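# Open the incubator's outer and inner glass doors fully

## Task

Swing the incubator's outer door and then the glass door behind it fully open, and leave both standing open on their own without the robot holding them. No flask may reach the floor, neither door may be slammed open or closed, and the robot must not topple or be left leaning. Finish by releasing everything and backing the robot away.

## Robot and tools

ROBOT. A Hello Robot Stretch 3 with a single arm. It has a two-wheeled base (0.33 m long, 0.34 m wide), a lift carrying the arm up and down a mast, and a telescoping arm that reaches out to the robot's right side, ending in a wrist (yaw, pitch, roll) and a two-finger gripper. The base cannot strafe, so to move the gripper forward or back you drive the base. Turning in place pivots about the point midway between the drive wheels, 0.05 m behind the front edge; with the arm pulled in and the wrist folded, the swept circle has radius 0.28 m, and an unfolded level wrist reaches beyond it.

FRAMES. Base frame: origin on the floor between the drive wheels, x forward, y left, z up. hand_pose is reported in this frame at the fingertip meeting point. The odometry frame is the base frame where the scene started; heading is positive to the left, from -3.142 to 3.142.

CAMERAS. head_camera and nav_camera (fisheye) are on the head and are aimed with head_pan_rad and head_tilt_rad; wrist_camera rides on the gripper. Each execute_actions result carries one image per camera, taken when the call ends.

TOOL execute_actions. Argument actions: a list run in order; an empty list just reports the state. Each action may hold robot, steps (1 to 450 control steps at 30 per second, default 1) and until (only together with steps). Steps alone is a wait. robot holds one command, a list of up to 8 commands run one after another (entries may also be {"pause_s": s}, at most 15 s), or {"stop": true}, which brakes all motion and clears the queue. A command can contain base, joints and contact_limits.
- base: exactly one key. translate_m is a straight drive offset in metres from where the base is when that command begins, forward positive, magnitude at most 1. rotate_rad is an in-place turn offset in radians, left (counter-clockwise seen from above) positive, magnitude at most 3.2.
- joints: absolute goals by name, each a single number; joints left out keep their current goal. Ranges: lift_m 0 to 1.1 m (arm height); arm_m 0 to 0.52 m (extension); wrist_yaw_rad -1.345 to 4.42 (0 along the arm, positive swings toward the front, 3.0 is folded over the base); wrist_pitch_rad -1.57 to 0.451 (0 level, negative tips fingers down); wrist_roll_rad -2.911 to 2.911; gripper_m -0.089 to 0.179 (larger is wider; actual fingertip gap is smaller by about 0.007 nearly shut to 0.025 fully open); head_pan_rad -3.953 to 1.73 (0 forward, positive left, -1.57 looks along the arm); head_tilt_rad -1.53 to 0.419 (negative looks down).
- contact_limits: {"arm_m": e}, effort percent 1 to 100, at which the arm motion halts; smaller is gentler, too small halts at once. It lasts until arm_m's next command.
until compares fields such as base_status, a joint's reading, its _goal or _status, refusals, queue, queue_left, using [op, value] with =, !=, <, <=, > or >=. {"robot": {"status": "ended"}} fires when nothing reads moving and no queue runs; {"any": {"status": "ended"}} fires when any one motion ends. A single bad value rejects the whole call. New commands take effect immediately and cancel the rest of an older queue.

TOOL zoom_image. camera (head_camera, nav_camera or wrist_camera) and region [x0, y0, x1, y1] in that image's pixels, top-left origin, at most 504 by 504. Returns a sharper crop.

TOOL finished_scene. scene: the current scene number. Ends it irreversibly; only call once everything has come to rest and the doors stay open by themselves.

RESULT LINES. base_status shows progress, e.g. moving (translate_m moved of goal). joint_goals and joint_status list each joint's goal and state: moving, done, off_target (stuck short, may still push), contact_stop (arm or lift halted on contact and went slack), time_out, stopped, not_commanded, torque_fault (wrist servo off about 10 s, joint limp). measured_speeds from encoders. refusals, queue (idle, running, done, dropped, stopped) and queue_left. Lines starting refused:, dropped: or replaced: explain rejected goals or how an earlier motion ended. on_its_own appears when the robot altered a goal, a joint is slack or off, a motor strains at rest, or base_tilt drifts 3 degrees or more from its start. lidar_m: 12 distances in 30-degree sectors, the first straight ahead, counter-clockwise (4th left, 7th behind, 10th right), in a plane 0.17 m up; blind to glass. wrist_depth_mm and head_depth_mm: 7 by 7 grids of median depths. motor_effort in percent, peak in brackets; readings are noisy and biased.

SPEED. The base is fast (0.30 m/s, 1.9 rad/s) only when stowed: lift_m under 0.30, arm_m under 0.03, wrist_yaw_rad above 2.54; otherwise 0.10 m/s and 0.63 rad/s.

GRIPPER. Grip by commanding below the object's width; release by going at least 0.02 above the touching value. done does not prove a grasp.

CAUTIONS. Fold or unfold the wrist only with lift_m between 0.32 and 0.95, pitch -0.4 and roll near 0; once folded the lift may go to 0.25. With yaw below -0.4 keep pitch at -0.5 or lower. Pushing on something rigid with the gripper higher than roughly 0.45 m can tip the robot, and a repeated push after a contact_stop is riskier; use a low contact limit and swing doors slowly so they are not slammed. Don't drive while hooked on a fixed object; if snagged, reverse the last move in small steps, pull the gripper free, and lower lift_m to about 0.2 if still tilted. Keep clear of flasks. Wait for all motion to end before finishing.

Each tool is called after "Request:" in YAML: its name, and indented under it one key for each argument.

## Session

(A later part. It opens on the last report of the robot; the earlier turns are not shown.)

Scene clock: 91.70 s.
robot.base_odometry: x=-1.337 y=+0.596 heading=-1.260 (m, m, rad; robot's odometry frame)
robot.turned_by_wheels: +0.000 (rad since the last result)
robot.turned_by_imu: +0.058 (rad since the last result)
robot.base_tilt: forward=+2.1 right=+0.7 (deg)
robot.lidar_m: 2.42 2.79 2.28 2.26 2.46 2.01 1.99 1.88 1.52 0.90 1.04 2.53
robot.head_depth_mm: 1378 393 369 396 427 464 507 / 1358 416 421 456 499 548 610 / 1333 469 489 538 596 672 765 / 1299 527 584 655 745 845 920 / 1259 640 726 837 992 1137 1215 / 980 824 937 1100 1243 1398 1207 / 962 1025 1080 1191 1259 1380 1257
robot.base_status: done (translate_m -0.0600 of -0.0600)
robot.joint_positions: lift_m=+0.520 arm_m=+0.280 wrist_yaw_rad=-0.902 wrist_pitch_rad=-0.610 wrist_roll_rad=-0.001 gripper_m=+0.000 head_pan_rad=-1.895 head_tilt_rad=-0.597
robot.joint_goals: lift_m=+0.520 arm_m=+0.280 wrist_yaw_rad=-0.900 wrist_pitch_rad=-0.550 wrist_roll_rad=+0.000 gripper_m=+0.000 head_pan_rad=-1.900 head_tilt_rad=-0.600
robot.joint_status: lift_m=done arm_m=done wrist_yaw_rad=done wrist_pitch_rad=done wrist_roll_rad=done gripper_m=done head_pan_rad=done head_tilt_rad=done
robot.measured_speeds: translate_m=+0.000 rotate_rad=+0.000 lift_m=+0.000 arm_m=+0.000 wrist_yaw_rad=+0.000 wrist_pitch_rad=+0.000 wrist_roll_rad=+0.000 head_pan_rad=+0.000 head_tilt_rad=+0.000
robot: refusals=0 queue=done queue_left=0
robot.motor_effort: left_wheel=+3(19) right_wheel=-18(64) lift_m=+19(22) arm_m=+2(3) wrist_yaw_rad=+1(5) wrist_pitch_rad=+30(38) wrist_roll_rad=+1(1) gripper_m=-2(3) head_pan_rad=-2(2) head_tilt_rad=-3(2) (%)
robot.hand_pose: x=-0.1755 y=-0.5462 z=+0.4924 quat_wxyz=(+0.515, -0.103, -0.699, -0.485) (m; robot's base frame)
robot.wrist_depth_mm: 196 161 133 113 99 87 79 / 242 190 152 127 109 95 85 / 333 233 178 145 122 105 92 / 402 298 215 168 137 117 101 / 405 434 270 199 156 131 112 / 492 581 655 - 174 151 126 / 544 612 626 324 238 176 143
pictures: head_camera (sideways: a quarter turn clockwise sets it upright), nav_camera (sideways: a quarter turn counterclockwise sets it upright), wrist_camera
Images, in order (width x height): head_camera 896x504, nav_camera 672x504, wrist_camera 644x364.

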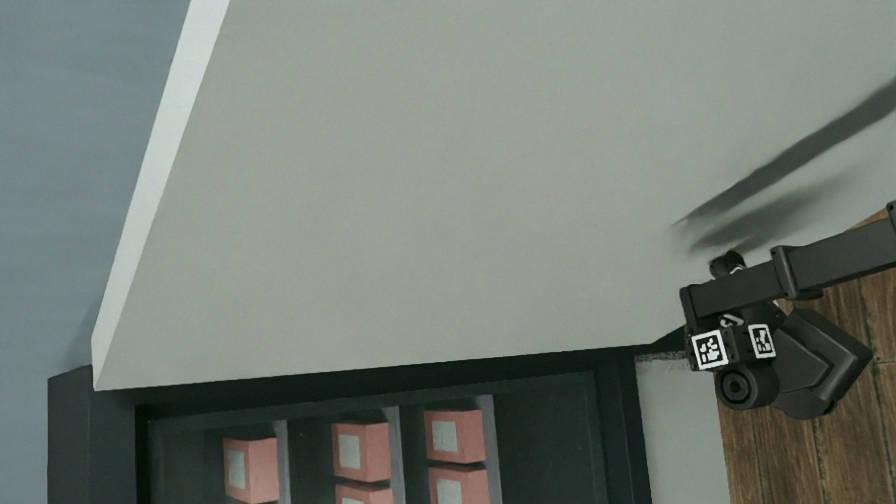

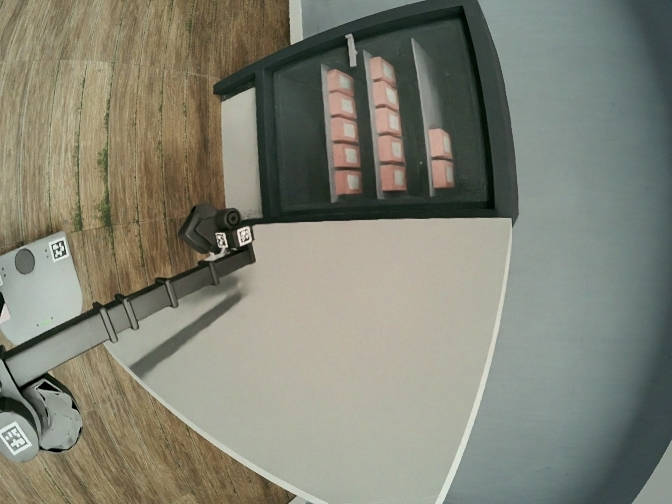

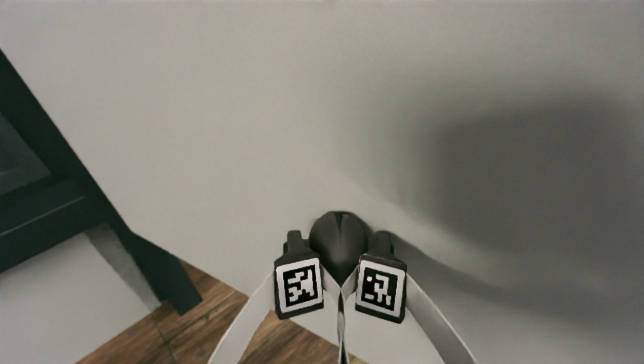

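Request:
execute_actions:
  actions:
    - {"robot":[{"base":{"translate_m":0.12}},{"joints":{"arm_m":0.1}},{"base":{"rotate_rad":-0.18},"joints":{"wrist_yaw_rad":0,"wrist_pitch_rad":0,"wrist_roll_rad":1.57,"gripper_m":0.05,"lift_m":0.655,"head_tilt_rad":-0.4,"head_pan_rad":-1.6}},{"base":{"translate_m":0.36}}],"steps":450,"until":{"robot":{"status":"ended"}}}

Scene clock: 104.00 s.
robot.base_odometry: x=-1.254 y=+0.125 heading=-1.440 (m, m, rad; robot's odometry frame)
robot.turned_by_wheels: -0.180 (rad since the last result)
robot.turned_by_imu: -0.180 (rad since the last result)
robot.base_tilt: forward=+2.1 right=+0.7 (deg)
robot.lidar_m: 2.30 1.96 2.34 2.25 2.32 2.58 2.46 2.23 1.00 0.92 1.55 2.07
robot.head_depth_mm: 1326 1409 971 1073 1136 1212 1329 / 1323 1385 1076 1127 1266 1249 1348 / 1309 1382 1199 1120 1205 1239 1334 / 1297 1359 1194 1119 1203 1232 1318 / 1290 1339 1192 1116 1202 1238 1317 / 1288 1334 905 983 1043 1163 1297 / 1271 1353 884 1570 1720 1765 1428
robot.base_status: done (translate_m +0.3600 of +0.3600)
robot.joint_positions: lift_m=+0.655 arm_m=+0.100 wrist_yaw_rad=-0.002 wrist_pitch_rad=-0.026 wrist_roll_rad=+1.568 gripper_m=+0.050 head_pan_rad=-1.607 head_tilt_rad=-0.409
robot.joint_goals: lift_m=+0.655 arm_m=+0.100 wrist_yaw_rad=+0.000 wrist_pitch_rad=+0.000 wrist_roll_rad=+1.570 gripper_m=+0.050 head_pan_rad=-1.600 head_tilt_rad=-0.400
robot.joint_status: lift_m=done arm_m=done wrist_yaw_rad=done wrist_pitch_rad=done wrist_roll_rad=done gripper_m=done head_pan_rad=done head_tilt_rad=done
robot.measured_speeds: translate_m=+0.000 rotate_rad=+0.000 lift_m=+0.000 arm_m=+0.000 wrist_yaw_rad=+0.000 wrist_pitch_rad=+0.000 wrist_roll_rad=+0.000 head_pan_rad=+0.000 head_tilt_rad=+0.000
robot: refusals=0 queue=done queue_left=0
robot.motor_effort: left_wheel=+0(6) right_wheel=-2(17) lift_m=+25(26) arm_m=-2(3) wrist_yaw_rad=+2(5) wrist_pitch_rad=+13(31) wrist_roll_rad=+1(2) gripper_m=+0(79) head_pan_rad=+3(23) head_tilt_rad=+3(15) (%)
robot.hand_pose: x=-0.0218 y=-0.5008 z=+0.7623 quat_wxyz=(+0.002, -0.001, -1.000, -0.014) (m; robot's base frame)
robot.wrist_depth_mm: - 613 859 937 871 687 560 / - 620 864 - 993 691 591 / - 625 955 - 985 695 603 / - 638 957 - 979 694 621 / - 636 716 702 691 640 626 / - 608 617 602 - 624 609 / - - - - - - 947
pictures: head_camera (sideways: a quarter turn clockwise sets it upright), nav_camera (sideways: a quarter turn counterclockwise sets it upright), wrist_camera
Images, in order (width x height): head_camera 896x504, nav_camera 672x504, wrist_camera 644x364.

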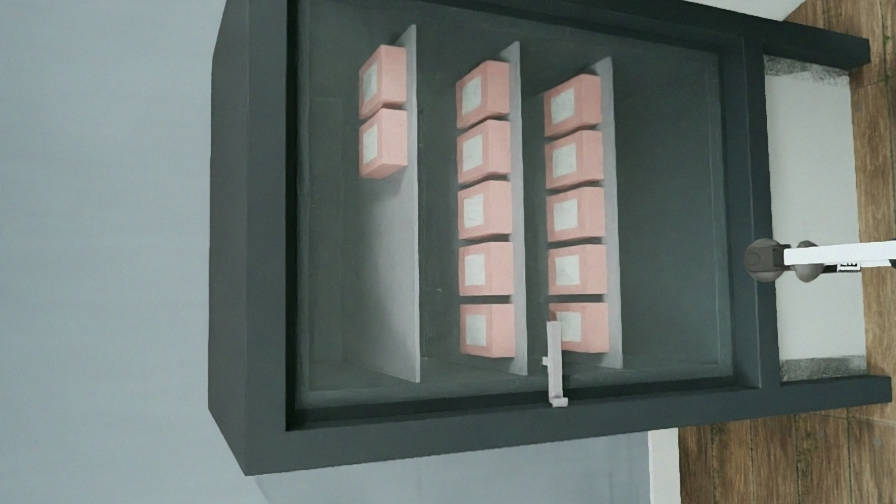

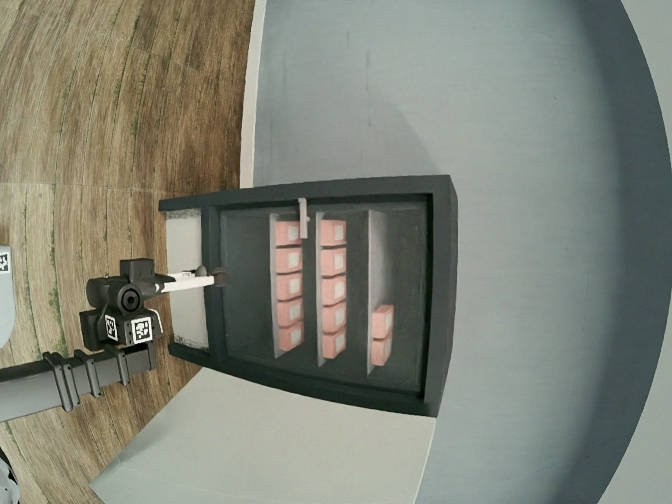

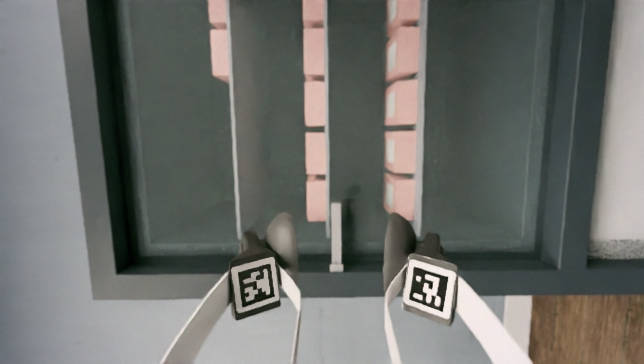

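Request:
execute_actions:
  actions:
    - {"robot":[{"base":{"translate_m":0.1}},{"base":{"rotate_rad":0.4}},{"base":{"translate_m":-0.16}},{"base":{"rotate_rad":-0.4}},{"base":{"translate_m":0.117},"joints":{"arm_m":0.3}}],"steps":450,"until":{"robot":{"status":"ended"}}}

Scene clock: 116.00 s.
robot.base_odometry: x=-1.306 y=+0.048 heading=-1.440 (m, m, rad; robot's odometry frame)
robot.turned_by_wheels: +0.000 (rad since the last result)
robot.turned_by_imu: -0.002 (rad since the last result)
robot.base_tilt: forward=+2.1 right=+0.7 (deg)
robot.lidar_m: 2.23 1.93 2.40 2.31 2.38 2.65 2.53 2.13 0.93 0.85 1.49 1.98
robot.head_depth_mm: 1273 1337 879 1071 1145 1203 1273 / 1258 1321 876 1070 1145 1246 1261 / 1244 1308 864 1113 1132 1314 - / 1245 1306 858 1103 1126 1284 - / 1233 1290 852 1019 1035 1157 1219 / 1222 1298 803 887 964 1657 1391 / 1220 1307 1396 1518 1647 1733 1428
robot.base_status: done (translate_m +0.1170 of +0.1170)
robot.joint_positions: lift_m=+0.655 arm_m=+0.300 wrist_yaw_rad=+0.000 wrist_pitch_rad=-0.026 wrist_roll_rad=+1.569 gripper_m=+0.050 head_pan_rad=-1.607 head_tilt_rad=-0.408
robot.joint_goals: lift_m=+0.655 arm_m=+0.300 wrist_yaw_rad=+0.000 wrist_pitch_rad=+0.000 wrist_roll_rad=+1.570 gripper_m=+0.050 head_pan_rad=-1.600 head_tilt_rad=-0.400
robot.joint_status: lift_m=done arm_m=done wrist_yaw_rad=done wrist_pitch_rad=done wrist_roll_rad=done gripper_m=done head_pan_rad=done head_tilt_rad=done
robot.measured_speeds: translate_m=+0.000 rotate_rad=+0.000 lift_m=+0.000 arm_m=+0.000 wrist_yaw_rad=+0.000 wrist_pitch_rad=+0.000 wrist_roll_rad=+0.000 head_pan_rad=+0.000 head_tilt_rad=+0.000
robot: refusals=0 queue=done queue_left=0
robot.motor_effort: left_wheel=+1(5) right_wheel=-3(9) lift_m=+24(24) arm_m=+3(4) wrist_yaw_rad=+0(2) wrist_pitch_rad=+13(13) wrist_roll_rad=+1(1) gripper_m=+0(1) head_pan_rad=+3(3) head_tilt_rad=+2(2) (%)
robot.hand_pose: x=-0.0215 y=-0.7002 z=+0.7624 quat_wxyz=(+0.001, +0.000, -1.000, -0.013) (m; robot's base frame)
robot.wrist_depth_mm: 419 537 620 766 675 562 459 / 416 538 614 765 687 574 462 / 420 578 613 786 685 604 457 / 412 568 609 720 685 595 460 / 410 501 475 442 484 434 432 / 377 378 378 375 - 378 370 / 335 335 333 335 331 329 330
pictures: head_camera (sideways: a quarter turn clockwise sets it upright), nav_camera (sideways: a quarter turn counterclockwise sets it upright), wrist_camera
Images, in order (width x height): head_camera 896x504, nav_camera 672x504, wrist_camera 644x364.

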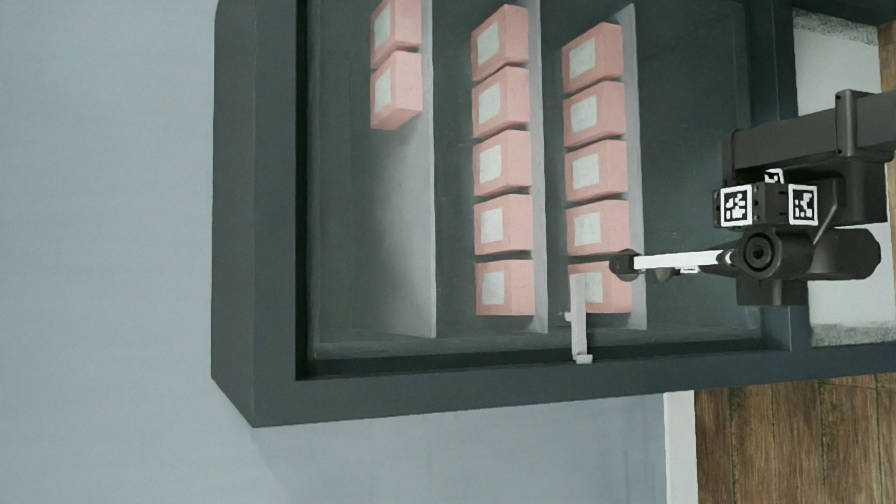

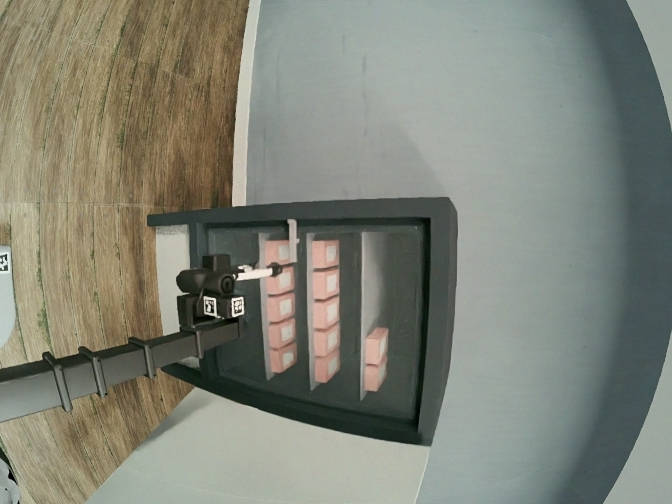

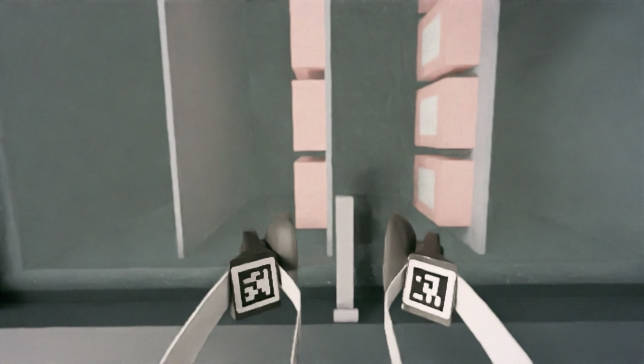

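Request:
execute_actions:
  actions:
    - {"robot":{"base":{"translate_m":0.05},"joints":{"arm_m":0.43}},"steps":150,"until":{"robot":{"status":"ended"}}}

Scene clock: 118.37 s.
robot.base_odometry: x=-1.300 y=-0.002 heading=-1.440 (m, m, rad; robot's odometry frame)
robot.turned_by_wheels: +0.000 (rad since the last result)
robot.turned_by_imu: +0.000 (rad since the last result)
robot.base_tilt: forward=+2.1 right=+0.8 (deg)
robot.lidar_m: 2.18 1.88 2.41 2.30 2.38 2.70 2.58 2.13 0.93 0.84 1.49 1.98
robot.head_depth_mm: 1265 1330 875 1075 1143 1247 1287 / 1263 1321 870 1116 1139 1263 1255 / 1250 1312 864 1107 1159 - 1253 / 1240 1306 858 1106 1117 - 1246 / 1232 1294 814 898 976 1060 1202 / 1219 1304 1398 1503 1658 1744 1428 / 1217 1302 1387 1521 1638 1743 1423
robot.base_status: done (translate_m +0.0500 of +0.0500)
robot.joint_positions: lift_m=+0.655 arm_m=+0.430 wrist_yaw_rad=+0.000 wrist_pitch_rad=-0.026 wrist_roll_rad=+1.569 gripper_m=+0.050 head_pan_rad=-1.607 head_tilt_rad=-0.408
robot.joint_goals: lift_m=+0.655 arm_m=+0.430 wrist_yaw_rad=+0.000 wrist_pitch_rad=+0.000 wrist_roll_rad=+1.570 gripper_m=+0.050 head_pan_rad=-1.600 head_tilt_rad=-0.400
robot.joint_status: lift_m=done arm_m=done wrist_yaw_rad=done wrist_pitch_rad=done wrist_roll_rad=done gripper_m=done head_pan_rad=done head_tilt_rad=done
robot.measured_speeds: translate_m=+0.000 rotate_rad=+0.000 lift_m=+0.000 arm_m=+0.000 wrist_yaw_rad=+0.000 wrist_pitch_rad=+0.000 wrist_roll_rad=+0.000 head_pan_rad=+0.000 head_tilt_rad=+0.000
robot: refusals=0 queue=done queue_left=0
robot.motor_effort: left_wheel=+1(3) right_wheel=-3(5) lift_m=+24(25) arm_m=+2(5) wrist_yaw_rad=+0(0) wrist_pitch_rad=+13(13) wrist_roll_rad=+1(1) gripper_m=+1(0) head_pan_rad=+3(3) head_tilt_rad=+3(2) (%)
robot.hand_pose: x=-0.0215 y=-0.8302 z=+0.7624 quat_wxyz=(+0.001, +0.000, -1.000, -0.013) (m; robot's base frame)
robot.wrist_depth_mm: 392 312 622 268 623 267 397 / 402 309 618 274 641 273 403 / 407 307 616 661 658 288 419 / 417 308 537 282 574 286 420 / 357 307 383 263 374 296 298 / 239 239 241 238 - 236 235 / 237 236 233 220 229 229 227
pictures: head_camera (sideways: a quarter turn clockwise sets it upright), nav_camera (sideways: a quarter turn counterclockwise sets it upright), wrist_camera
Images, in order (width x height): head_camera 896x504, nav_camera 672x504, wrist_camera 644x364.

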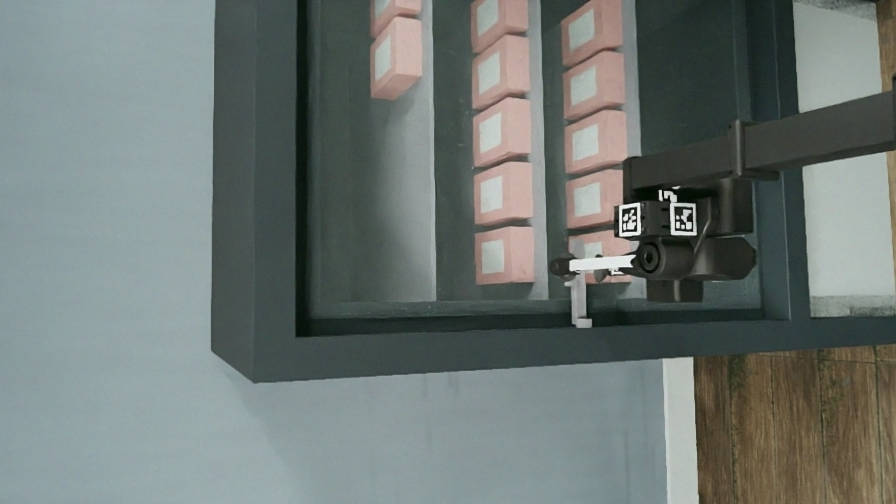

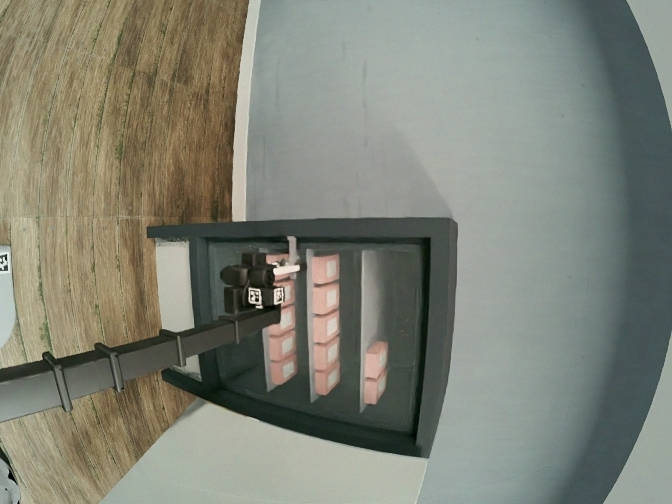

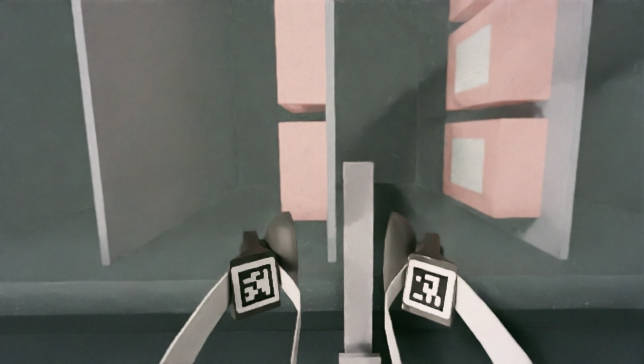

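Request:
execute_actions:
  actions:
    - {"robot":{"base":{"translate_m":0.01},"joints":{"lift_m":0.643}},"steps":150,"until":{"robot":{"status":"ended"}}}
    - {"robot":{"joints":{"arm_m":0.52},"contact_limits":{"arm_m":8}},"steps":150,"until":{"robot":{"status":"ended"}}}

Scene clock: 120.60 s.
robot.base_odometry: x=-1.299 y=-0.012 heading=-1.440 (m, m, rad; robot's odometry frame)
robot.turned_by_wheels: +0.000 (rad since the last result)
robot.turned_by_imu: -0.001 (rad since the last result)
robot.base_tilt: forward=+2.1 right=+0.7 (deg)
robot.lidar_m: 2.17 1.86 2.41 2.31 2.38 2.71 2.59 2.13 0.93 0.84 1.49 1.99
robot.head_depth_mm: 1272 1327 876 1075 1155 1248 1282 / 1266 1324 873 1118 1140 1248 1258 / 1248 1307 867 1115 1161 - 1255 / 1244 1301 857 1111 1047 1163 1237 / 1226 1299 815 891 964 1082 1208 / 1221 1303 1396 1523 1667 1747 1432 / 1207 1297 1399 1508 1648 1742 1429
robot.base_status: done (translate_m +0.0100 of +0.0100)
robot.joint_positions: lift_m=+0.643 arm_m=+0.466 wrist_yaw_rad=+0.000 wrist_pitch_rad=-0.024 wrist_roll_rad=+1.569 gripper_m=+0.050 head_pan_rad=-1.607 head_tilt_rad=-0.408
robot.joint_goals: lift_m=+0.643 arm_m=+0.466 wrist_yaw_rad=+0.000 wrist_pitch_rad=+0.000 wrist_roll_rad=+1.570 gripper_m=+0.050 head_pan_rad=-1.600 head_tilt_rad=-0.400
robot.joint_status: lift_m=done arm_m=contact_stop wrist_yaw_rad=done wrist_pitch_rad=done wrist_roll_rad=done gripper_m=done head_pan_rad=done head_tilt_rad=done
robot.measured_speeds: translate_m=+0.000 rotate_rad=+0.001 lift_m=+0.000 arm_m=-0.007 wrist_yaw_rad=+0.000 wrist_pitch_rad=+0.000 wrist_roll_rad=+0.000 head_pan_rad=+0.000 head_tilt_rad=+0.000
robot: refusals=0 queue=dropped queue_left=0
robot.on_its_own: arm_m is slack since a contact_stop, until your next command for it (your +0.520 is given up)
robot.motor_effort: left_wheel=-1(4) right_wheel=+4(6) lift_m=+17(23) arm_m=+7(8) wrist_yaw_rad=+1(1) wrist_pitch_rad=+12(13) wrist_roll_rad=+1(1) gripper_m=-1(2) head_pan_rad=+3(3) head_tilt_rad=+2(2) (%)
robot.contact_limits: arm_m 8 (drawing in: default 15, maximum 24; extending or still: default 21, maximum 34)
robot.hand_pose: x=-0.0215 y=-0.8665 z=+0.7513 quat_wxyz=(+0.001, +0.000, -1.000, -0.013) (m; robot's base frame)
robot.wrist_depth_mm: 232 331 515 589 595 245 230 / 236 329 575 613 606 271 233 / 241 326 571 423 620 246 240 / 247 329 503 248 519 250 246 / 255 289 316 255 341 274 248 / 209 207 221 199 201 200 198 / 203 202 202 201 201 201 201
pictures: head_camera (sideways: a quarter turn clockwise sets it upright), nav_camera (sideways: a quarter turn counterclockwise sets it upright), wrist_camera
Images, in order (width x height): head_camera 896x504, nav_camera 672x504, wrist_camera 644x364.

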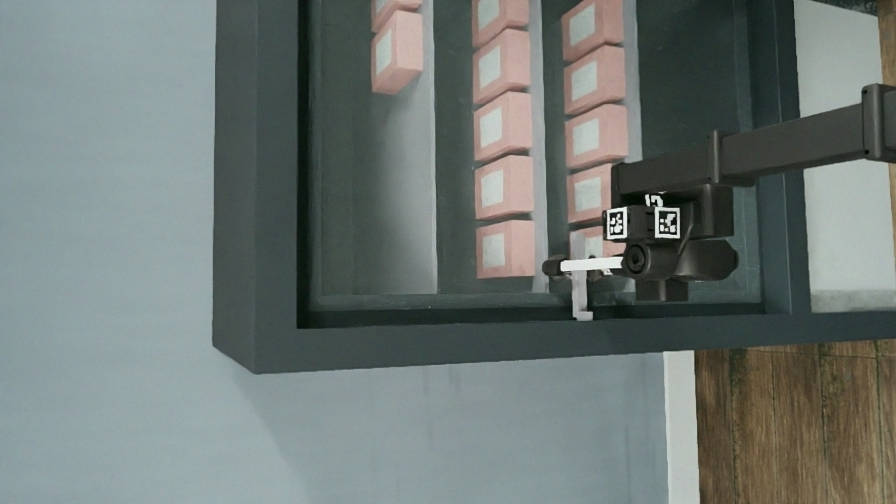

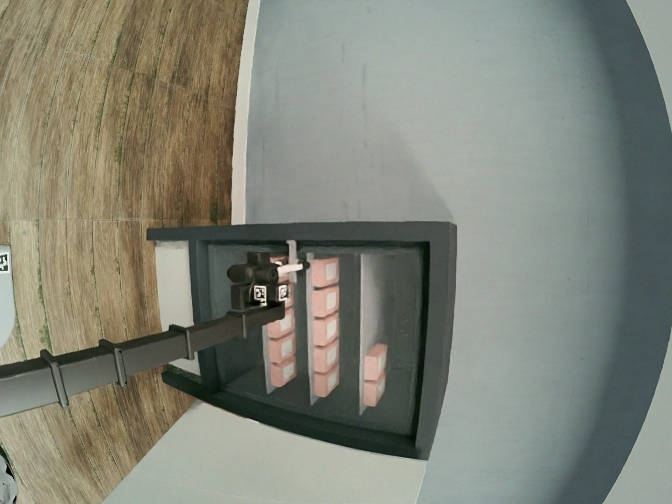

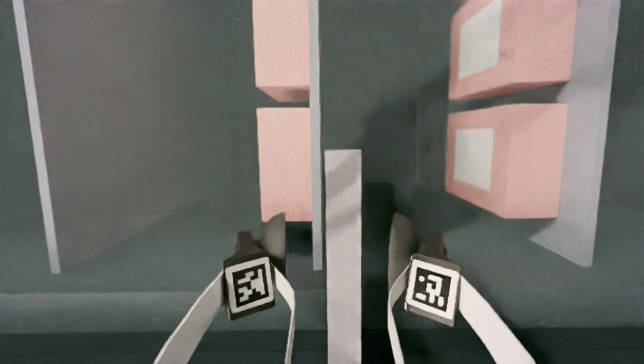

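Request:
execute_actions:
  actions:
    - {"robot":{"joints":{"arm_m":0.52},"contact_limits":{"arm_m":11}},"steps":90,"until":{"robot":{"status":"ended"}}}
    - {"robot":{"joints":{"gripper_m":-0.03}},"steps":45}
    - {"robot":{"joints":{"wrist_roll_rad":0.85}},"steps":75}

Scene clock: 125.30 s.
robot.base_odometry: x=-1.299 y=-0.012 heading=-1.440 (m, m, rad; robot's odometry frame)
robot.turned_by_wheels: +0.000 (rad since the last result)
robot.turned_by_imu: +0.000 (rad since the last result)
robot.base_tilt: forward=+2.1 right=+0.8 (deg)
robot.lidar_m: 2.17 1.87 2.40 2.30 2.39 2.71 2.59 2.13 0.93 0.84 1.49 1.98
robot.head_depth_mm: 1268 1332 878 1071 1145 1246 1285 / 1263 1319 871 1123 1133 1251 1246 / 1247 1316 863 1112 1148 - 1257 / 1236 1313 857 1112 1046 1166 1241 / 1230 1288 818 893 967 1081 1210 / 1225 1312 1391 1532 1658 1754 1421 / 1210 1298 1401 1519 1656 1742 1429
robot.base_status: done (translate_m +0.0100 of +0.0100)
robot.joint_positions: lift_m=+0.643 arm_m=+0.461 wrist_yaw_rad=+0.002 wrist_pitch_rad=-0.014 wrist_roll_rad=+0.882 gripper_m=-0.029 head_pan_rad=-1.607 head_tilt_rad=-0.407
robot.joint_goals: lift_m=+0.643 arm_m=+0.461 wrist_yaw_rad=+0.000 wrist_pitch_rad=+0.000 wrist_roll_rad=+0.850 gripper_m=-0.030 head_pan_rad=-1.600 head_tilt_rad=-0.400
robot.joint_status: lift_m=done arm_m=contact_stop wrist_yaw_rad=done wrist_pitch_rad=done wrist_roll_rad=off_target gripper_m=done head_pan_rad=done head_tilt_rad=done
robot.measured_speeds: translate_m=+0.000 rotate_rad=+0.000 lift_m=+0.000 arm_m=+0.000 wrist_yaw_rad=+0.000 wrist_pitch_rad=+0.000 wrist_roll_rad=+0.000 head_pan_rad=+0.000 head_tilt_rad=+0.000
robot: refusals=0 queue=dropped queue_left=0
robot.on_its_own: arm_m is slack since a contact_stop, until your next command for it (your +0.520 is given up)
robot.motor_effort: left_wheel=+1(1) right_wheel=-4(4) lift_m=+18(19) arm_m=+0(12) wrist_yaw_rad=-2(2) wrist_pitch_rad=+7(14) wrist_roll_rad=-17(16) gripper_m=-19(97) head_pan_rad=+3(3) head_tilt_rad=+1(2) (%)
robot.contact_limits: arm_m 11 (drawing in: default 15, maximum 24; extending or still: default 21, maximum 34)
robot.hand_pose: x=-0.0210 y=-0.8617 z=+0.7539 quat_wxyz=(+0.338, +0.003, -0.941, -0.007) (m; robot's base frame)
robot.wrist_depth_mm: 295 237 347 599 233 596 473 / 201 265 454 608 237 610 319 / 189 217 420 247 627 503 276 / 188 193 253 251 635 339 250 / 159 195 199 153 502 297 252 / 150 162 201 158 316 265 256 / 155 154 169 200 221 265 389
pictures: head_camera (sideways: a quarter turn clockwise sets it upright), nav_camera (sideways: a quarter turn counterclockwise sets it upright), wrist_camera
Images, in order (width x height): head_camera 896x504, nav_camera 672x504, wrist_camera 644x364.

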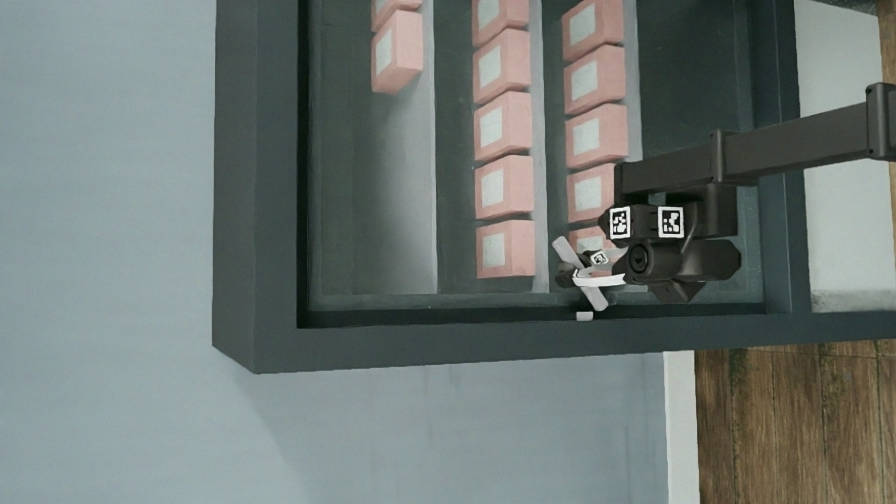

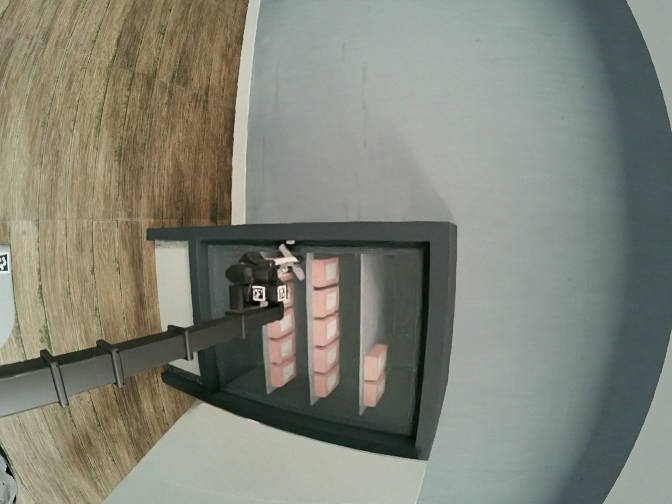

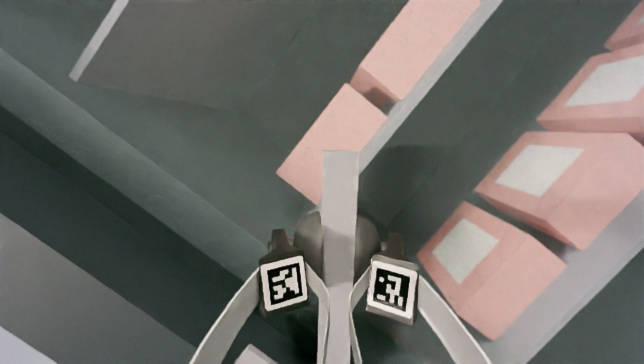

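Latch is clear of the keeper. Pull.

Request:
execute_actions:
  actions:
    - {"robot":{"joints":{"wrist_roll_rad":0.75,"arm_m":0.40}},"steps":75}
    - {"robot":{"base":{"translate_m":-0.02},"joints":{"arm_m":0.32}},"steps":75}
    - {"robot":{"base":{"translate_m":-0.04},"joints":{"arm_m":0.25,"wrist_yaw_rad":0.25}},"steps":75}

Scene clock: 133.50 s.
robot.base_odometry: x=-1.306 y=+0.048 heading=-1.440 (m, m, rad; robot's odometry frame)
robot.turned_by_wheels: +0.000 (rad since the last result)
robot.turned_by_imu: -0.030 (rad since the last result)
robot.base_tilt: forward=+1.6 right=+0.3 (deg)
robot.lidar_m: 2.23 1.92 2.43 2.31 2.37 2.67 2.53 2.21 0.94 0.85 1.48 1.94
robot.head_depth_mm: 1286 1347 1062 1074 1144 1204 1278 / 1272 1331 1078 1074 1156 1241 1277 / 1259 1319 871 1112 1133 1242 - / 1246 1307 859 1105 1128 1286 - / 1227 1294 851 1102 1089 1153 1219 / 1220 1280 808 877 960 1069 1318 / 1210 1295 1382 1497 1637 1720 1431
robot.base_status: moving (translate_m -0.0400 of -0.0400)
robot.joint_positions: lift_m=+0.643 arm_m=+0.250 wrist_yaw_rad=+0.249 wrist_pitch_rad=-0.028 wrist_roll_rad=+0.754 gripper_m=-0.029 head_pan_rad=-1.607 head_tilt_rad=-0.407
robot.joint_goals: lift_m=+0.643 arm_m=+0.250 wrist_yaw_rad=+0.250 wrist_pitch_rad=+0.000 wrist_roll_rad=+0.750 gripper_m=-0.030 head_pan_rad=-1.600 head_tilt_rad=-0.400
robot.joint_status: lift_m=done arm_m=done wrist_yaw_rad=done wrist_pitch_rad=done wrist_roll_rad=off_target gripper_m=done head_pan_rad=done head_tilt_rad=done
robot.measured_speeds: translate_m=+0.000 rotate_rad=+0.000 lift_m=+0.000 arm_m=+0.000 wrist_yaw_rad=+0.000 wrist_pitch_rad=+0.000 wrist_roll_rad=+0.000 head_pan_rad=+0.000 head_tilt_rad=+0.000
robot: refusals=0 queue=running queue_left=0
robot.motor_effort: left_wheel=+0(23) right_wheel=+0(57) lift_m=+18(19) arm_m=-2(5) wrist_yaw_rad=+1(82) wrist_pitch_rad=+13(24) wrist_roll_rad=-2(17) gripper_m=-13(24) head_pan_rad=+3(3) head_tilt_rad=+2(2) (%)
robot.hand_pose: x=+0.0414 y=-0.6429 z=+0.7506 quat_wxyz=(+0.396, +0.119, -0.910, +0.036) (m; robot's base frame)
robot.wrist_depth_mm: - 368 434 670 741 721 602 / - 370 403 746 767 733 400 / - - 380 434 809 454 588 / - - - 412 526 456 591 / - - - 392 468 665 511 / - - - - 453 553 445 / - - - - 427 463 427
pictures: head_camera (sideways: a quarter turn clockwise sets it upright), nav_camera (sideways: a quarter turn counterclockwise sets it upright), wrist_camera
Images, in order (width x height): head_camera 896x504, nav_camera 672x504, wrist_camera 644x364.

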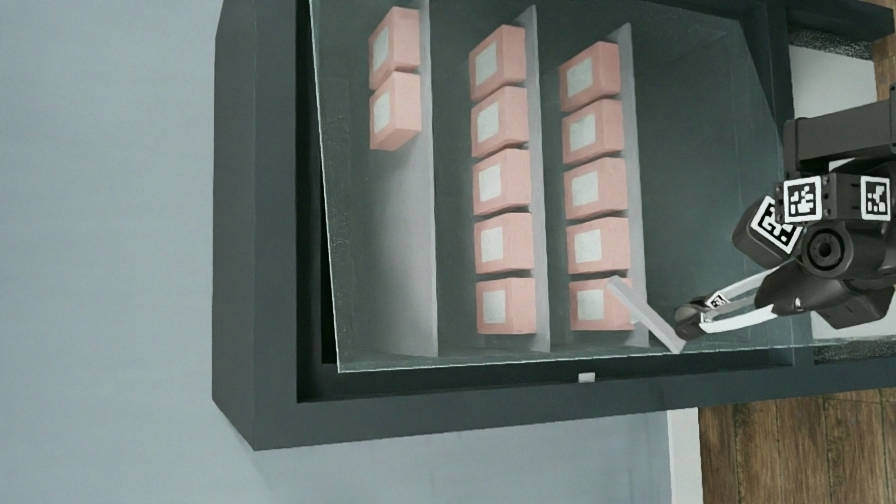

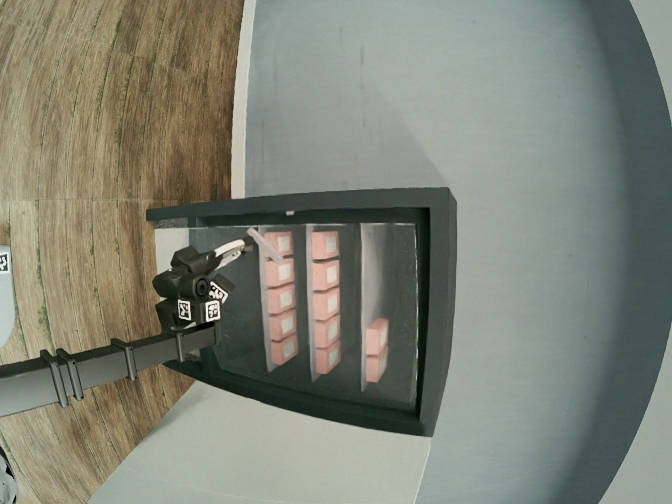

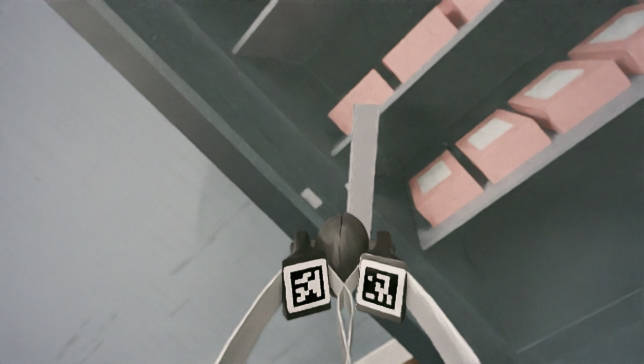

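Request:
execute_actions:
  actions:
    - {"robot":[{"joints":{"arm_m":0.2,"wrist_roll_rad":1.57,"lift_m":0.6}},{"base":{"translate_m":0.07}},{"joints":{"arm_m":0.34}}],"steps":300,"until":{"robot":{"status":"ended"}}}

Scene clock: 139.17 s.
robot.base_odometry: x=-1.297 y=-0.021 heading=-1.440 (m, m, rad; robot's odometry frame)
robot.turned_by_wheels: +0.000 (rad since the last result)
robot.turned_by_imu: -0.001 (rad since the last result)
robot.base_tilt: forward=+2.1 right=+0.7 (deg)
robot.lidar_m: 2.16 1.87 2.43 2.31 2.37 2.75 2.61 2.20 0.94 0.84 1.48 1.93
robot.head_depth_mm: 1280 1350 888 1073 1164 1245 1312 / 1265 1334 880 1112 1144 1245 1274 / 1250 1316 866 1115 1130 1288 - / 1244 1301 858 1111 1118 1240 - / 1229 1293 842 896 976 1055 1200 / 1213 1294 1368 1504 1646 1746 1424 / 1204 1287 1384 1505 1637 1725 1424
robot.base_status: done (translate_m +0.0700 of +0.0700)
robot.joint_positions: lift_m=+0.600 arm_m=+0.340 wrist_yaw_rad=+0.249 wrist_pitch_rad=-0.026 wrist_roll_rad=+1.569 gripper_m=-0.029 head_pan_rad=-1.607 head_tilt_rad=-0.407
robot.joint_goals: lift_m=+0.600 arm_m=+0.340 wrist_yaw_rad=+0.250 wrist_pitch_rad=+0.000 wrist_roll_rad=+1.570 gripper_m=-0.030 head_pan_rad=-1.600 head_tilt_rad=-0.400
robot.joint_status: lift_m=done arm_m=done wrist_yaw_rad=done wrist_pitch_rad=done wrist_roll_rad=done gripper_m=done head_pan_rad=done head_tilt_rad=done
robot.measured_speeds: translate_m=+0.000 rotate_rad=+0.000 lift_m=+0.000 arm_m=+0.000 wrist_yaw_rad=+0.000 wrist_pitch_rad=+0.000 wrist_roll_rad=+0.000 head_pan_rad=+0.000 head_tilt_rad=+0.000
robot: refusals=0 queue=done queue_left=0
robot.motor_effort: left_wheel=-1(2) right_wheel=-1(6) lift_m=+17(16) arm_m=+2(3) wrist_yaw_rad=+0(0) wrist_pitch_rad=+13(13) wrist_roll_rad=+1(2) gripper_m=-14(14) head_pan_rad=+3(3) head_tilt_rad=+2(3) (%)
robot.hand_pose: x=+0.0416 y=-0.7323 z=+0.7079 quat_wxyz=(+0.003, +0.124, -0.992, -0.013) (m; robot's base frame)
robot.wrist_depth_mm: 438 116 388 674 371 545 389 / 464 380 310 707 371 547 389 / 358 348 119 337 328 322 316 / 312 313 293 121 306 303 300 / 285 284 285 200 284 285 285 / - - - - - - 883 / - - - - - - 871
pictures: head_camera (sideways: a quarter turn clockwise sets it upright), nav_camera (sideways: a quarter turn counterclockwise sets it upright), wrist_camera
Images, in order (width x height): head_camera 896x504, nav_camera 672x504, wrist_camera 644x364.

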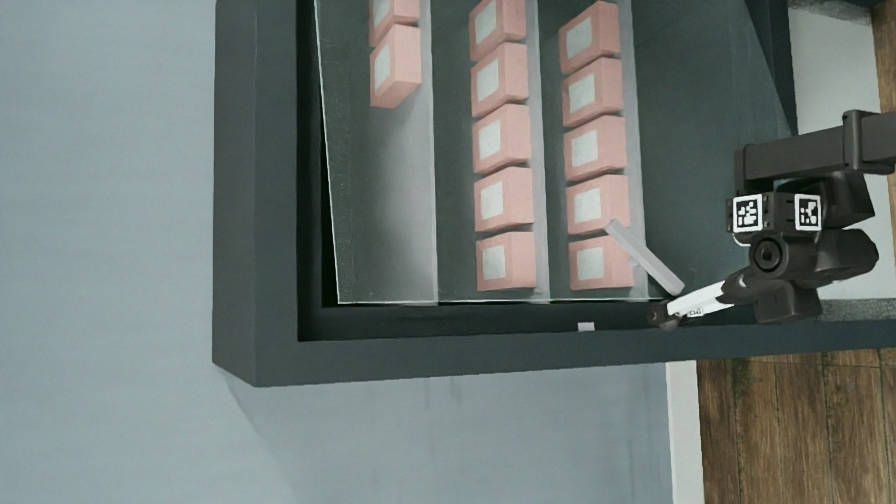

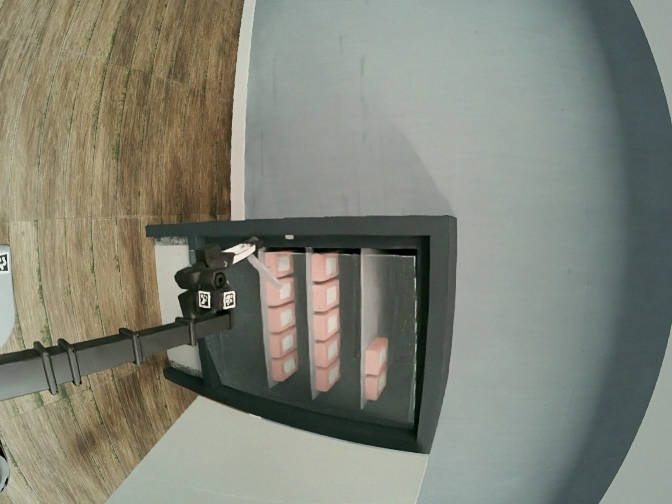

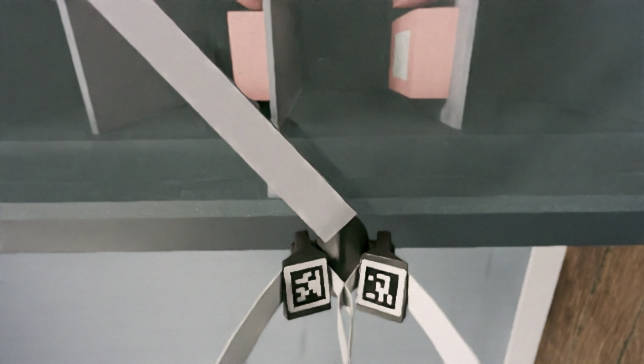

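Request:
execute_actions:
  actions:
    - {"robot":[{"joints":{"lift_m":0.53},"base":{"translate_m":0.01}},{"joints":{"arm_m":0.41},"contact_limits":{"arm_m":10}}],"steps":200,"until":{"robot":{"status":"ended"}}}
    - {"robot":{"joints":{"wrist_yaw_rad":0.05}},"steps":45}

Scene clock: 144.03 s.
robot.base_odometry: x=-1.296 y=-0.031 heading=-1.439 (m, m, rad; robot's odometry frame)
robot.turned_by_wheels: +0.001 (rad since the last result)
robot.turned_by_imu: +0.022 (rad since the last result)
robot.base_tilt: forward=+2.1 right=+0.7 (deg)
robot.lidar_m: 2.15 1.86 2.42 2.30 2.39 2.74 2.62 2.13 0.93 0.84 1.48 1.97
robot.head_depth_mm: 1270 1334 876 1079 1145 1249 1282 / 1260 1322 868 1127 1133 1245 1263 / 1255 1315 864 1122 1130 1288 - / 1233 1303 853 1065 1115 1239 1278 / 1230 1298 803 896 965 1067 1246 / 1215 1314 1407 1526 1665 1744 1433 / 1210 1293 1396 1511 1642 1734 1425
robot.base_status: done (translate_m +0.0100 of +0.0100)
robot.joint_positions: lift_m=+0.530 arm_m=+0.410 wrist_yaw_rad=+0.095 wrist_pitch_rad=-0.026 wrist_roll_rad=+1.552 gripper_m=-0.029 head_pan_rad=-1.607 head_tilt_rad=-0.407
robot.joint_goals: lift_m=+0.530 arm_m=+0.410 wrist_yaw_rad=+0.050 wrist_pitch_rad=+0.000 wrist_roll_rad=+1.570 gripper_m=-0.030 head_pan_rad=-1.600 head_tilt_rad=-0.400
robot.joint_status: lift_m=done arm_m=done wrist_yaw_rad=off_target wrist_pitch_rad=done wrist_roll_rad=done gripper_m=done head_pan_rad=done head_tilt_rad=done
robot.measured_speeds: translate_m=+0.000 rotate_rad=+0.000 lift_m=+0.000 arm_m=+0.000 wrist_yaw_rad=+0.000 wrist_pitch_rad=+0.000 wrist_roll_rad=+0.000 head_pan_rad=+0.000 head_tilt_rad=+0.000
robot: refusals=0 queue=dropped queue_left=0
robot.motor_effort: left_wheel=+13(22) right_wheel=-45(80) lift_m=+17(18) arm_m=+2(3) wrist_yaw_rad=-43(75) wrist_pitch_rad=+13(13) wrist_roll_rad=+9(12) gripper_m=-14(13) head_pan_rad=+3(2) head_tilt_rad=+2(2) (%)
robot.contact_limits: arm_m 10 (drawing in: default 15, maximum 24; extending or still: default 21, maximum 34)
robot.hand_pose: x=+0.0028 y=-0.8091 z=+0.6380 quat_wxyz=(+0.010, +0.047, -0.999, -0.013) (m; robot's base frame)
robot.wrist_depth_mm: 362 305 405 634 303 470 309 / 366 283 406 648 284 469 308 / 363 417 407 532 418 441 309 / 254 254 256 256 256 257 255 / 247 247 247 247 247 247 246 / 208 208 207 - 207 207 206 / 935 941 934 933 910 213 214
pictures: head_camera (sideways: a quarter turn clockwise sets it upright), nav_camera (sideways: a quarter turn counterclockwise sets it upright), wrist_camera
Images, in order (width x height): head_camera 896x504, nav_camera 672x504, wrist_camera 644x364.

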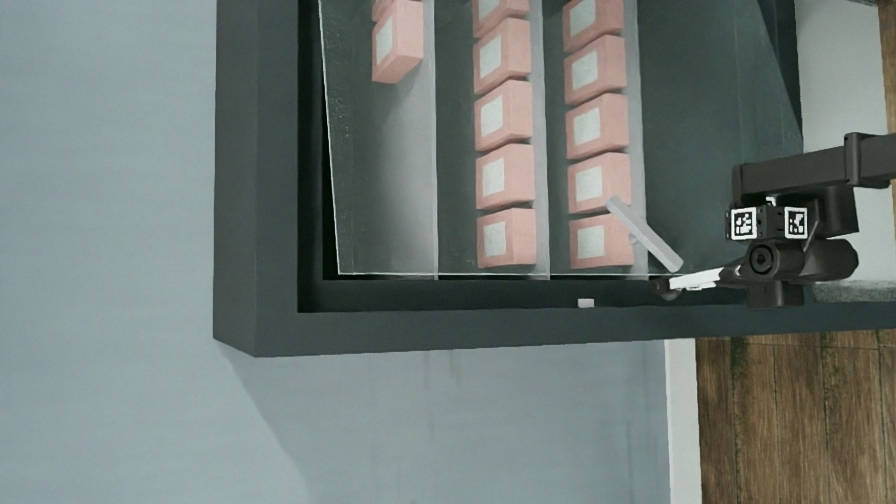

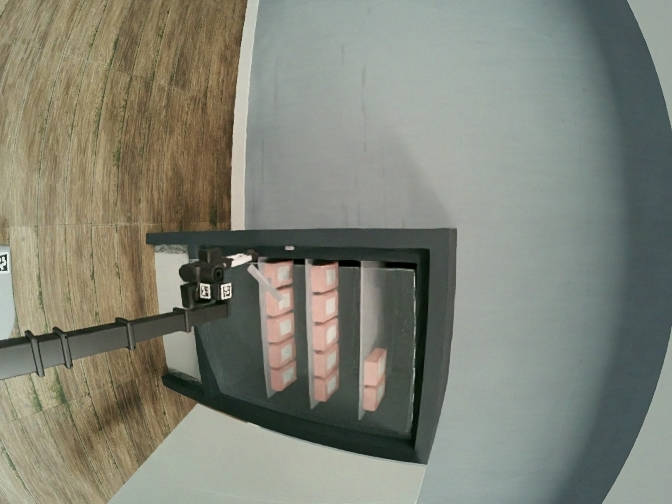

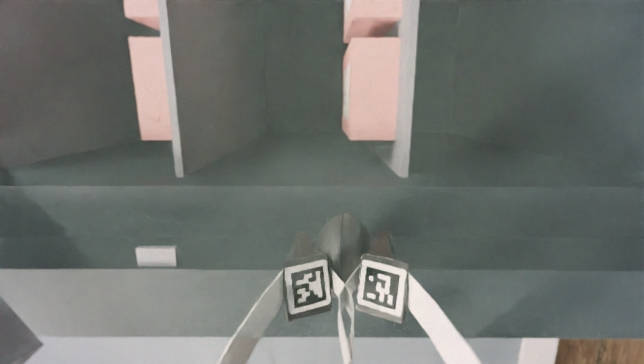

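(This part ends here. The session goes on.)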